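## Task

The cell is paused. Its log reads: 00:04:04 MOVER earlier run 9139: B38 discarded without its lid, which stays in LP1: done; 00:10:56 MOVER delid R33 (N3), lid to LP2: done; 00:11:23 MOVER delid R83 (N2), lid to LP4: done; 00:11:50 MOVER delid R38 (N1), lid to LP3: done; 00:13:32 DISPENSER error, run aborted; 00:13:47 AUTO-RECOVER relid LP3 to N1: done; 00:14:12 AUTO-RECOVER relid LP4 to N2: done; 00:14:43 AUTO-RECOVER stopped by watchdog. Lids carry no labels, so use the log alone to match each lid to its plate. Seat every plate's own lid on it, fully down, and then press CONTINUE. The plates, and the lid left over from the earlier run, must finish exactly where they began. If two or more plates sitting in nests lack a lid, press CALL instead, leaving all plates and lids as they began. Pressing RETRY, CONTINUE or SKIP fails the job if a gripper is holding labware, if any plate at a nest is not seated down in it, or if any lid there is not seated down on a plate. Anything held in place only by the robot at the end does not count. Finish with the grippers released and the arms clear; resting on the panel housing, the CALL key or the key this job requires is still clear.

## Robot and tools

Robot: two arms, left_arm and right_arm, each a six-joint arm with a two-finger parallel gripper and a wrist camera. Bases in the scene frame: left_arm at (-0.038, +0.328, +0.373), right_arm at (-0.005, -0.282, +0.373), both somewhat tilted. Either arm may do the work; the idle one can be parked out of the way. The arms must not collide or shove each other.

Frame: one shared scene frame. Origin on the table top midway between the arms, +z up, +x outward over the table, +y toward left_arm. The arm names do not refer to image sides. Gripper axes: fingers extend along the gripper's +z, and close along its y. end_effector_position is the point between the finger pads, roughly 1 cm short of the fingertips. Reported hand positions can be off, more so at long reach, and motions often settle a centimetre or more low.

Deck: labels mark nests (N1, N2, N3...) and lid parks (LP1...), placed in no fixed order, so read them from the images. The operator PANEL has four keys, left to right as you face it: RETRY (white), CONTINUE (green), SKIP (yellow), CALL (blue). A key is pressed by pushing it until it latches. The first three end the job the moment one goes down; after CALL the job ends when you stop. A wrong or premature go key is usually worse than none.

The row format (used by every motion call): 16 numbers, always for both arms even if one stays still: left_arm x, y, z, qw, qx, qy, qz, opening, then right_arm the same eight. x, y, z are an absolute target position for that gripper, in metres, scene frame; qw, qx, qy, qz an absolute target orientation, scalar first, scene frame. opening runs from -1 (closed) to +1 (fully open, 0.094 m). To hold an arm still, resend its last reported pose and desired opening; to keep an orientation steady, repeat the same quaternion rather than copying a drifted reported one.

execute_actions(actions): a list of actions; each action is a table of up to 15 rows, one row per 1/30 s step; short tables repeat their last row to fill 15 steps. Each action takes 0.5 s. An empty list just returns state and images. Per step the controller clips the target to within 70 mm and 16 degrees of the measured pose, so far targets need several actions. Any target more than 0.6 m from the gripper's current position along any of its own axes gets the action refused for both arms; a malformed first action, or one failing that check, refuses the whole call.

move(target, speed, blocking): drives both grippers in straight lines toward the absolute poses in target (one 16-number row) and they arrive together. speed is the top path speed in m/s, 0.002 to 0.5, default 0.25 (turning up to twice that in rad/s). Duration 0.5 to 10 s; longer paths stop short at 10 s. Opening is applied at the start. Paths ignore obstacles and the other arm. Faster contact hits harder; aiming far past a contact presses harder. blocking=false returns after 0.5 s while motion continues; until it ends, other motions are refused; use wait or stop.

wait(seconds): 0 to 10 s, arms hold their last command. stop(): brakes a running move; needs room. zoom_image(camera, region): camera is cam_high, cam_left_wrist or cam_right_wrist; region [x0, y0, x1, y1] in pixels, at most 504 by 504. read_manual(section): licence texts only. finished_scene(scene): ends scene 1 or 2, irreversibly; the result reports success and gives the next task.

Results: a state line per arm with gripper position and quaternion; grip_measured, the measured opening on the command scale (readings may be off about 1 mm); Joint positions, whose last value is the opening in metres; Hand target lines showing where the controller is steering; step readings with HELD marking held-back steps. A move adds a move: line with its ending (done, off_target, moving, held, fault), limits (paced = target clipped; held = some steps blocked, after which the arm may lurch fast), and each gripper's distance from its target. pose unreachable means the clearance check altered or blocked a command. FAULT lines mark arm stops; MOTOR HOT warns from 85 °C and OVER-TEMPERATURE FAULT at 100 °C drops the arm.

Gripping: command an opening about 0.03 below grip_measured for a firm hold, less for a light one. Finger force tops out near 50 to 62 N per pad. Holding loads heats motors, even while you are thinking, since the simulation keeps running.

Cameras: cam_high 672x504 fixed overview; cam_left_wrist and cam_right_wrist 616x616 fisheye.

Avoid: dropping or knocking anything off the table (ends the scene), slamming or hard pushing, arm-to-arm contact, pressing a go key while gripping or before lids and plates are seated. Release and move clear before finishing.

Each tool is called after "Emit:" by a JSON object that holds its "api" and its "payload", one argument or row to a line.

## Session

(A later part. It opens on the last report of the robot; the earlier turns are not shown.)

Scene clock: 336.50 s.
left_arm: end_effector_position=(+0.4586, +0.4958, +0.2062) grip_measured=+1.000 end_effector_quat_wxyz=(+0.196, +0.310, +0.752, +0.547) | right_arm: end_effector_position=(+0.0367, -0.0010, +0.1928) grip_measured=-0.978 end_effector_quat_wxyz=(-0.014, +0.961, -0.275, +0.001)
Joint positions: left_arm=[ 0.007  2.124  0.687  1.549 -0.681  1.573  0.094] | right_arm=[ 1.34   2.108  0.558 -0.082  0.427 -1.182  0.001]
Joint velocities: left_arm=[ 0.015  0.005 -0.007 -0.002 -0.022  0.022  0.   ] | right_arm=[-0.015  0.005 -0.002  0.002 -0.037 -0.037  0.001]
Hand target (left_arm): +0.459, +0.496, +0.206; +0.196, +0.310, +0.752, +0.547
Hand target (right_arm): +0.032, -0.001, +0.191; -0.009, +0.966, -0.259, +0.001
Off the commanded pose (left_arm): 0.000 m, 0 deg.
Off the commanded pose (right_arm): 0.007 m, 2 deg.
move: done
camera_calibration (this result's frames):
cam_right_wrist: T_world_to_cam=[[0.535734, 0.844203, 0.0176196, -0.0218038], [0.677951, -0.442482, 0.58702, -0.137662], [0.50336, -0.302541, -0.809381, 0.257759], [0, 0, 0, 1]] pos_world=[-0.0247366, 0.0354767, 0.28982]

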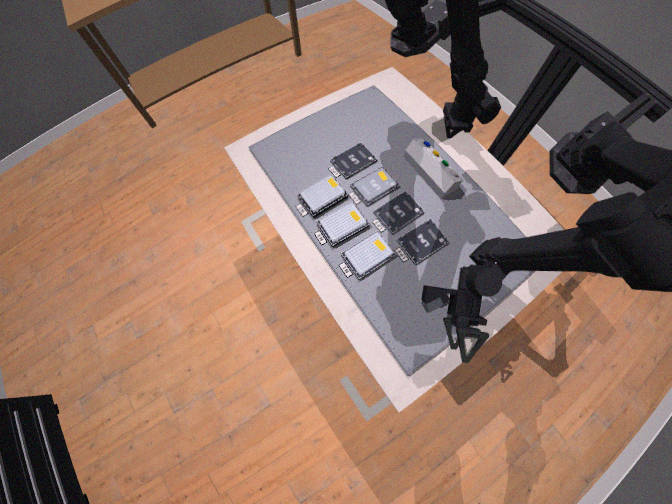

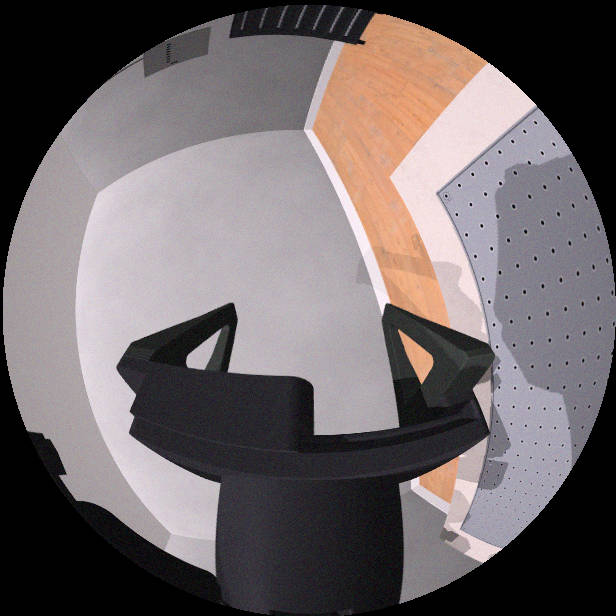

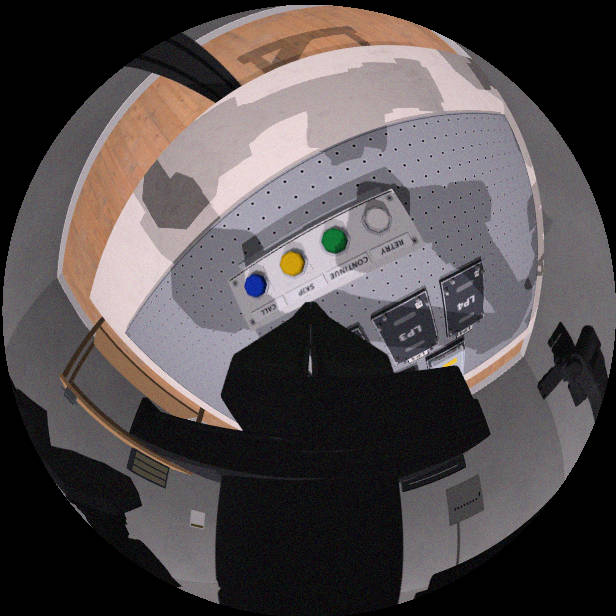

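Emit:
{"api": "move", "payload": {
  "target": [0.4586,0.4958,0.2062,0.196,0.310,0.752,0.547,1, 0.012,0.027,0.145,0,-1,0,0,-1],
  "speed": 0.25
}}

Scene clock: 348.23 s.
left_arm: end_effector_position=(+0.4586, +0.4958, +0.2062) grip_measured=+1.000 end_effector_quat_wxyz=(+0.196, +0.310, +0.752, +0.547) | right_arm: end_effector_position=(+0.0191, +0.0225, +0.1472) grip_measured=-0.978 end_effector_quat_wxyz=(+0.006, +1.000, -0.015, +0.000)
Joint positions: left_arm=[ 0.007  2.124  0.687  1.549 -0.681  1.573  0.094] | right_arm=[ 1.34   2.297  0.684 -0.061  0.424 -1.692  0.001]
Joint velocities: left_arm=[-0.015  0.005  0.007 -0.002 -0.022  0.007  0.   ] | right_arm=[ 0.005 -0.005 -0.002  0.022 -0.037 -0.051 -0.001]
Hand target (left_arm): +0.459, +0.496, +0.206; +0.196, +0.310, +0.752, +0.547
Hand target (right_arm): +0.012, +0.027, +0.146; -0.000, +1.000, +0.000, -0.000
Off the commanded pose (left_arm): 0.000 m, 0 deg.
Off the commanded pose (right_arm): 0.009 m, 2 deg.
move: done
camera_calibration (this result's frames):
cam_right_wrist: T_world_to_cam=[[0.0384392, 0.999025, -0.0216911, -0.0196438], [0.805445, -0.0181287, 0.592393, -0.101381], [0.591423, -0.0402422, -0.805357, 0.228609], [0, 0, 0, 1]] pos_world=[-0.0527927, 0.0269865, 0.243743]

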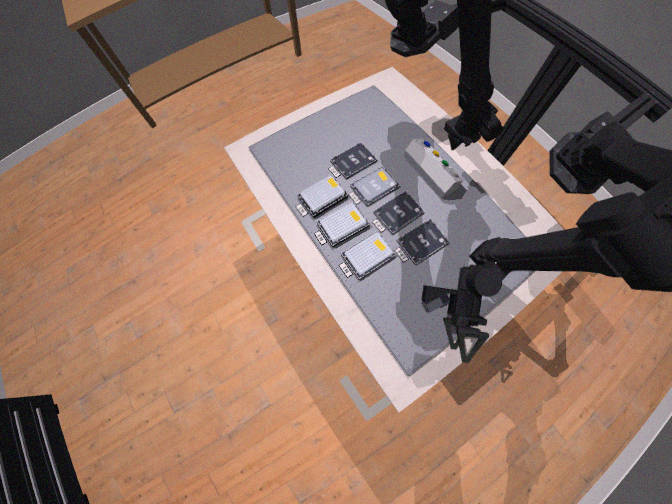

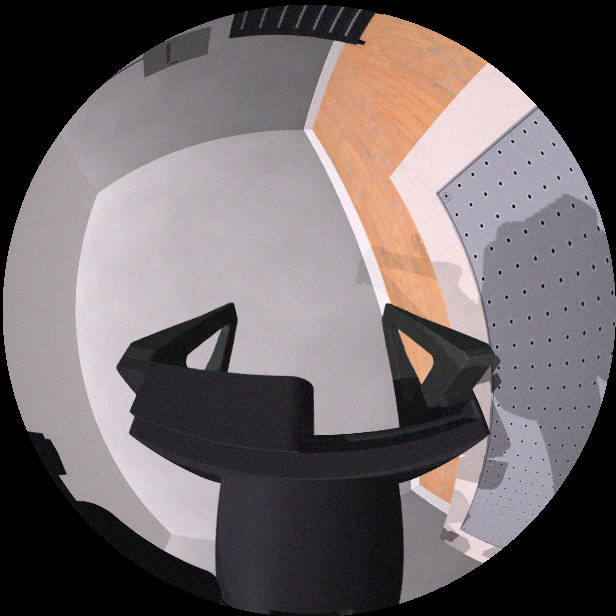

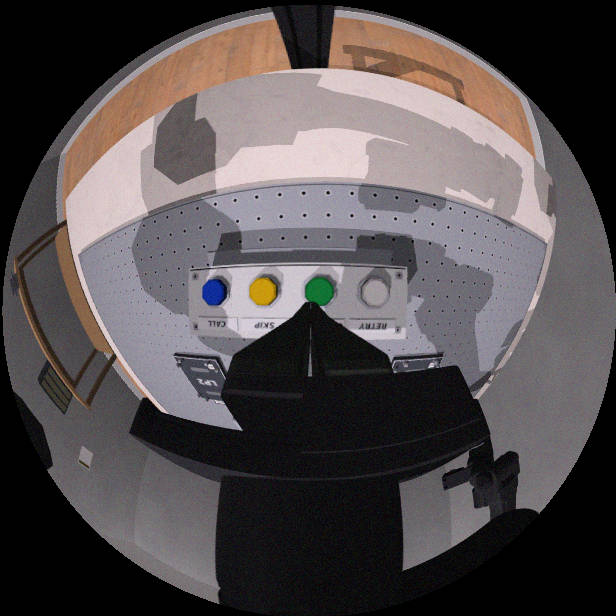

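Emit:
{"api": "move", "payload": {
  "target": [0.4586,0.4958,0.2062,0.196,0.310,0.752,0.547,1, 0.014,0.034,0.117,0,-1,0,0,-1],
  "speed": 0.15
}}

Scene clock: 354.47 s.
left_arm: end_effector_position=(+0.4586, +0.4958, +0.2062) grip_measured=+1.000 end_effector_quat_wxyz=(+0.196, +0.310, +0.752, +0.547) | right_arm: end_effector_position=(+0.0103, +0.0347, +0.1236) grip_measured=-0.978 end_effector_quat_wxyz=(-0.002, +1.000, +0.003, +0.001)
Joint positions: left_arm=[ 0.007  2.124  0.687  1.549 -0.681  1.573  0.094] | right_arm=[ 1.34   2.385  0.731 -0.004  0.424 -1.734  0.001]
Joint velocities: left_arm=[-0.005  0.005 -0.007  0.002 -0.037  0.022  0.   ] | right_arm=[ 0.005 -0.005 -0.002 -0.012 -0.081 -0.022  0.   ]
Hand target (left_arm): +0.459, +0.496, +0.206; +0.196, +0.310, +0.752, +0.547
Hand target (right_arm): +0.014, +0.034, +0.117; +0.000, +1.000, -0.000, +0.000
Off the commanded pose (left_arm): 0.000 m, 0 deg.
Off the commanded pose (right_arm): 0.008 m, 0 deg.
move: done
camera_calibration (this result's frames):
cam_right_wrist: T_world_to_cam=[[0.00278789, 0.999977, -0.00624755, -0.0335647], [0.804402, 0.00146902, 0.594083, -0.0809888], [0.594078, -0.00668178, -0.804379, 0.213993], [0, 0, 0, 1]] pos_world=[-0.0618876, 0.0351127, 0.220036]

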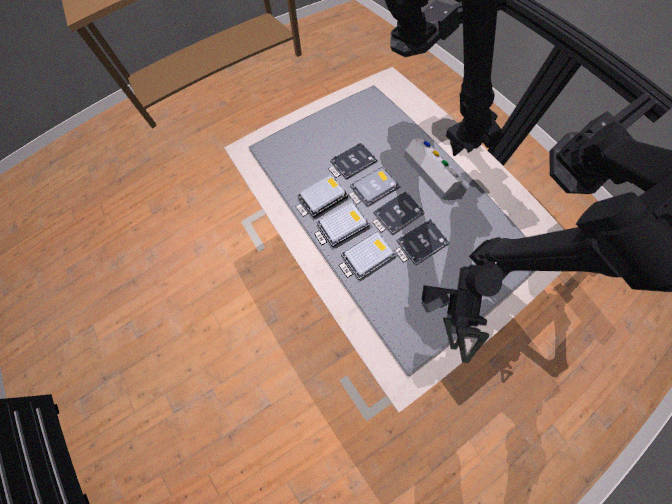

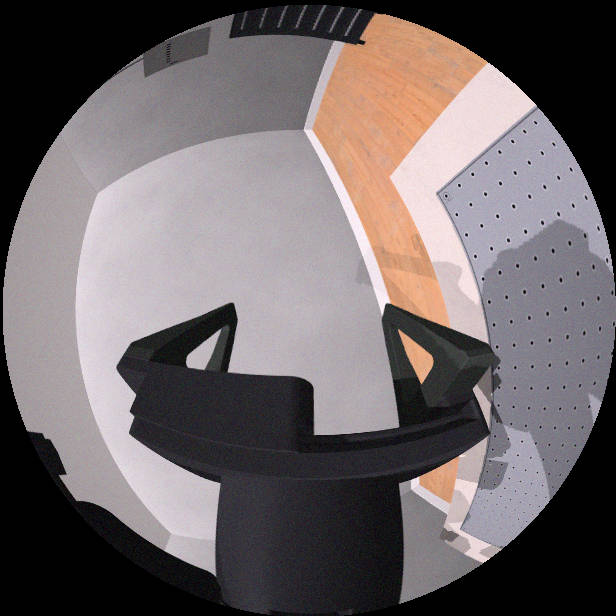

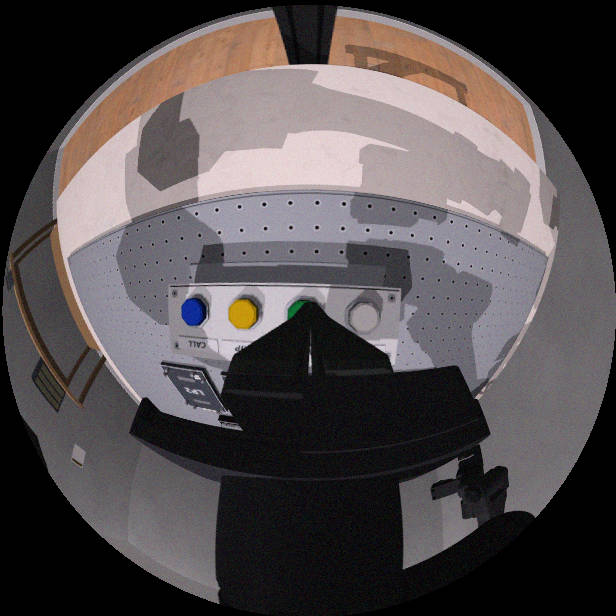

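Emit:
{"api": "move", "payload": {
  "target": [0.4586,0.4958,0.2062,0.196,0.310,0.752,0.547,1, 0.030,0.026,0.103,0,-1,0,0,-1],
  "speed": 0.06
}}

Scene clock: 359.03 s.
left_arm: end_effector_position=(+0.4586, +0.4958, +0.2062) grip_measured=+1.000 end_effector_quat_wxyz=(+0.196, +0.310, +0.752, +0.547) | right_arm: end_effector_position=(+0.0281, +0.0341, +0.1107) grip_measured=-0.978 end_effector_quat_wxyz=(-0.007, +1.000, -0.001, +0.001)
Joint positions: left_arm=[ 0.007  2.124  0.687  1.549 -0.681  1.573  0.094] | right_arm=[ 1.268  2.399  0.731  0.055  0.425 -1.811  0.001]
Joint velocities: left_arm=[-0.005  0.005 -0.007 -0.012  0.051 -0.007  0.   ] | right_arm=[-0.015 -0.015  0.002  0.007 -0.037  0.007  0.001]
Hand target (left_arm): +0.459, +0.496, +0.206; +0.196, +0.310, +0.752, +0.547
Hand target (right_arm): +0.030, +0.026, +0.103; +0.001, +1.000, -0.000, +0.000
Off the commanded pose (left_arm): 0.000 m, 0 deg.
Off the commanded pose (right_arm): 0.011 m, 1 deg.
move: off_target (right_arm)
camera_calibration (this result's frames):
cam_right_wrist: T_world_to_cam=[[0.00939311, 0.999944, 0.00486049, -0.0345156], [0.805173, -0.0104457, 0.592948, -0.0870551], [0.592966, -0.00165609, -0.805226, 0.193], [0, 0, 0, 1]] pos_world=[-0.0440237, 0.0339239, 0.207196]

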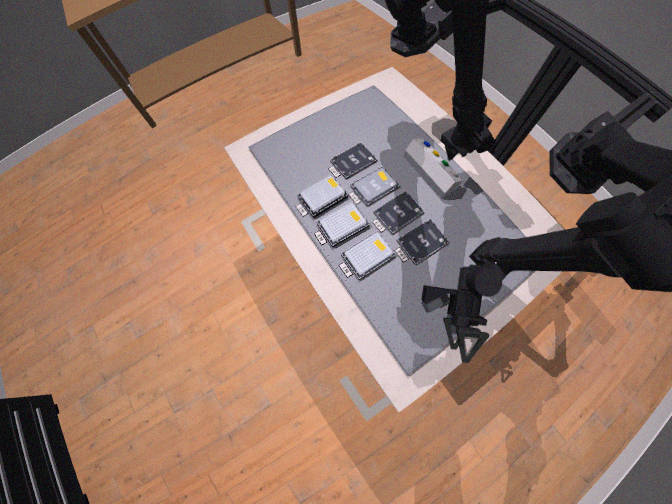

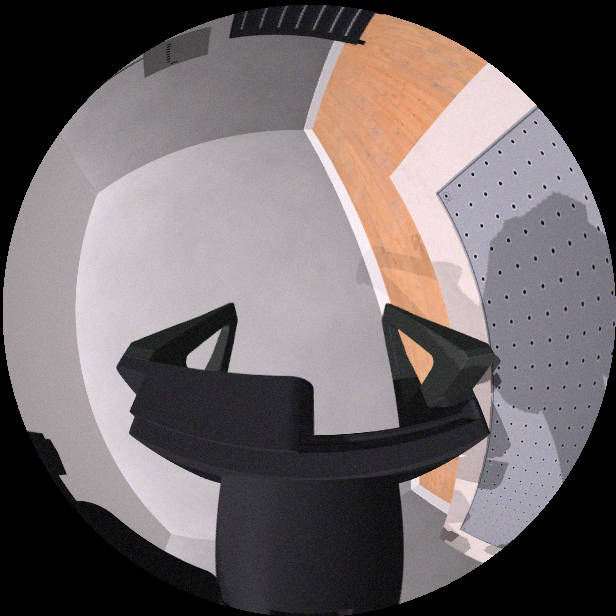

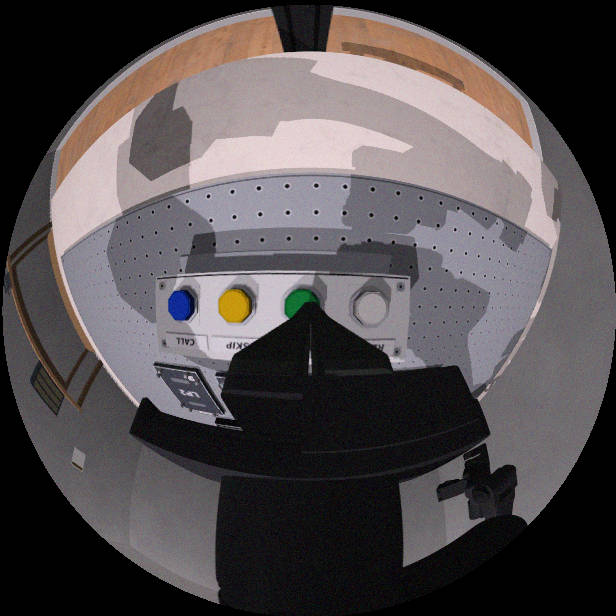

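Emit:
{"api": "move", "payload": {
  "target": [0.4586,0.4958,0.2062,0.196,0.310,0.752,0.547,1, 0.036,0.021,0.093,0,-1,0,0,-1],
  "speed": 0.04
}}

Scene clock: 363.40 s.
left_arm: end_effector_position=(+0.4586, +0.4958, +0.2062) grip_measured=+1.000 end_effector_quat_wxyz=(+0.196, +0.310, +0.752, +0.547) | right_arm: end_effector_position=(+0.0337, +0.0310, +0.1007) grip_measured=-0.978 end_effector_quat_wxyz=(-0.009, +1.000, +0.001, +0.001)
Joint positions: left_arm=[ 0.007  2.124  0.687  1.549 -0.681  1.573  0.094] | right_arm=[ 1.236  2.421  0.731  0.095  0.426 -1.852  0.001]
Joint velocities: left_arm=[-0.005 -0.015 -0.002  0.007 -0.007 -0.037  0.   ] | right_arm=[-0.005 -0.005  0.002 -0.012 -0.007 -0.066  0.002]
Hand target (left_arm): +0.459, +0.496, +0.206; +0.196, +0.310, +0.752, +0.547
Hand target (right_arm): +0.036, +0.021, +0.093; +0.001, +1.000, +0.000, -0.000
Off the commanded pose (left_arm): 0.000 m, 0 deg.
Off the commanded pose (right_arm): 0.013 m, 1 deg.
move: off_target (right_arm)
camera_calibration (this result's frames):
cam_right_wrist: T_world_to_cam=[[0.00504196, 0.999951, 0.00856527, -0.0316516], [0.805019, -0.00914006, 0.593178, -0.0857132], [0.593227, 0.00390443, -0.805026, 0.181417], [0, 0, 0, 1]] pos_world=[-0.0384614, 0.0301583, 0.19716]

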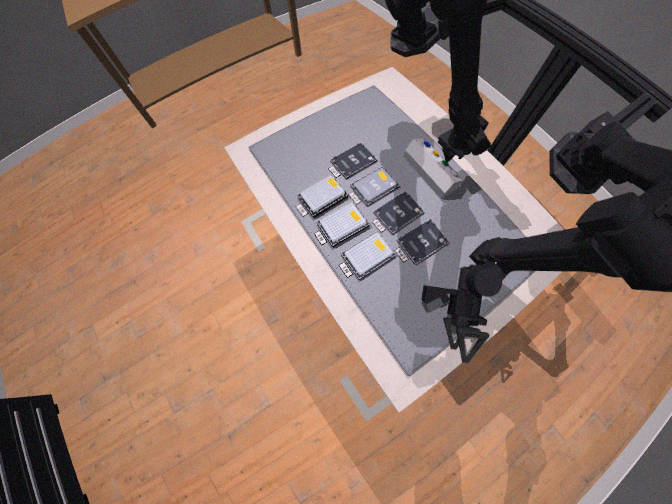

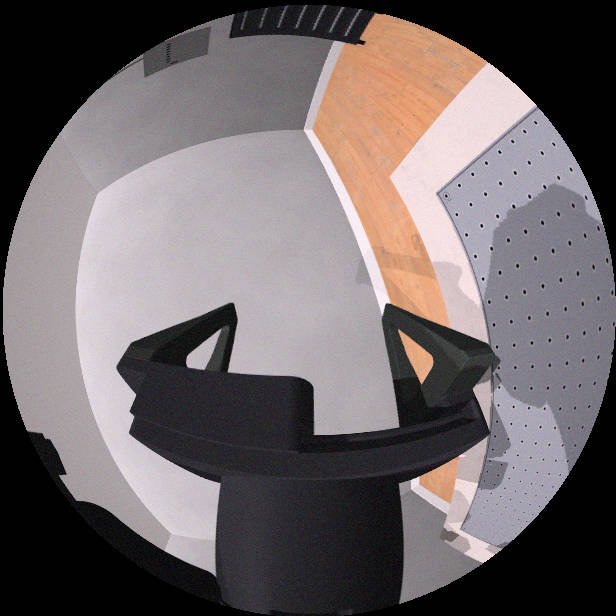

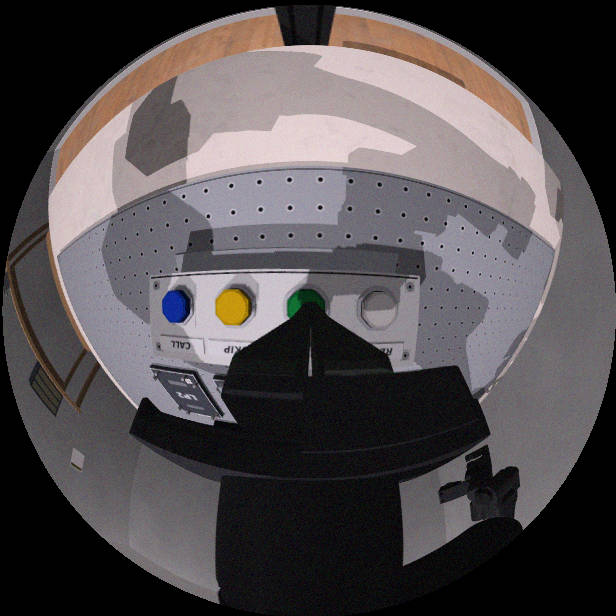

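Emit:
{"api": "move", "payload": {
  "target": [0.4586,0.4958,0.2062,0.196,0.310,0.752,0.547,1, 0.046,0.021,0.081,0,-1,0,0,-1],
  "speed": 0.03
}}

Scene clock: 369.03 s.
left_arm: end_effector_position=(+0.4586, +0.4958, +0.2062) grip_measured=+1.000 end_effector_quat_wxyz=(+0.196, +0.310, +0.752, +0.547) | right_arm: end_effector_position=(+0.0383, +0.0312, +0.0962) grip_measured=-0.978 end_effector_quat_wxyz=(-0.013, +1.000, +0.012, -0.000)
Joint positions: left_arm=[ 0.007  2.124  0.687  1.549 -0.681  1.573  0.094] | right_arm=[ 1.214  2.428  0.731  0.119  0.421 -1.9    0.001]
Joint velocities: left_arm=[-0.015 -0.005 -0.007  0.002  0.037 -0.037  0.   ] | right_arm=[-0.005 -0.005 -0.002 -0.002 -0.051  0.022  0.001]
move: unfinished (the scene ended)
camera_calibration (this result's frames):
cam_right_wrist: T_world_to_cam=[[-0.0160202, 0.999731, 0.0167509, -0.0318246], [0.806385, 0.00301307, 0.591383, -0.0869897], [0.591173, 0.0229818, -0.806217, 0.174649], [0, 0, 0, 1]] pos_world=[-0.0336106, 0.0280644, 0.192783]
The task's run has ended: the event that ends the task has happened. This ends this scene only. If you have not yet called finished_scene for this scene, call it to go on to the next scene.

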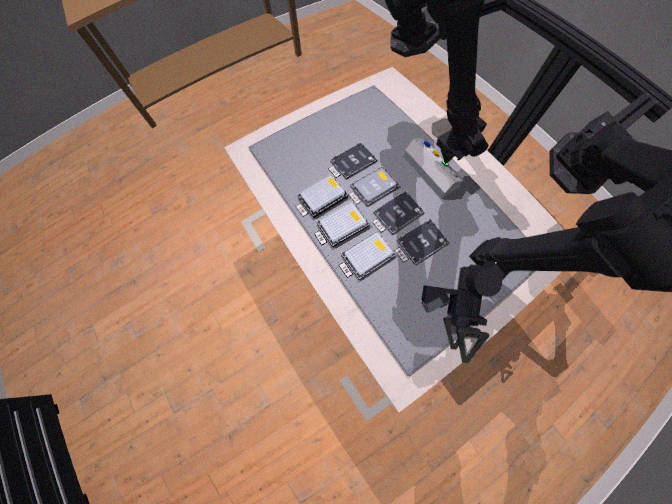

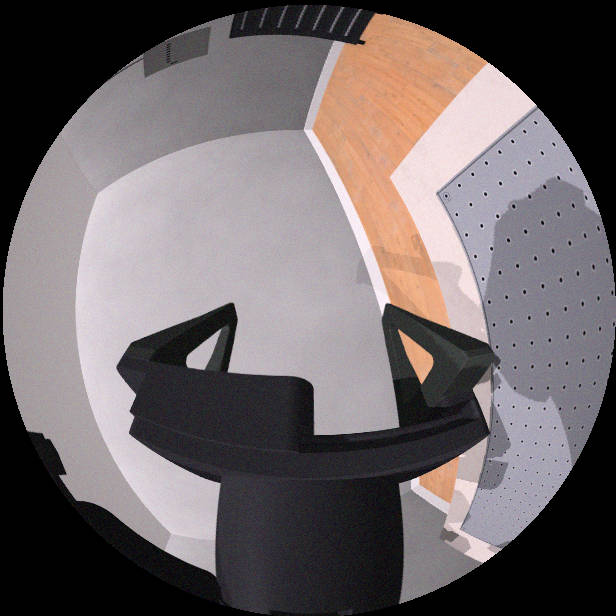

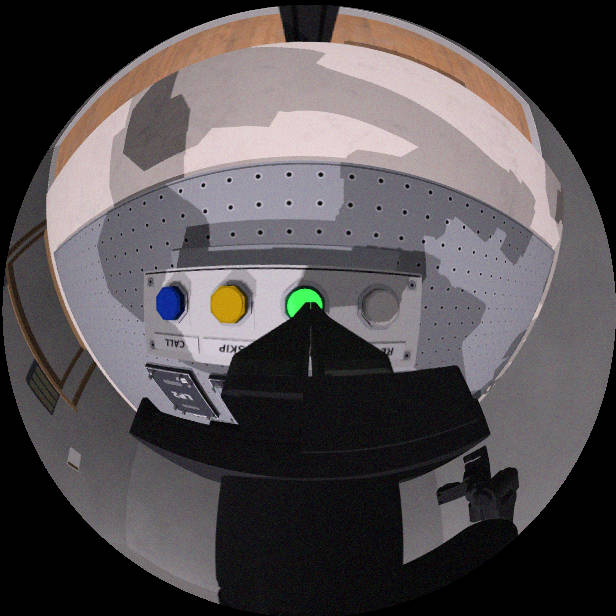

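Emit:
{"api": "finished_scene", "payload": {
  "scene": 1
}}

The scene is finished: the task was done.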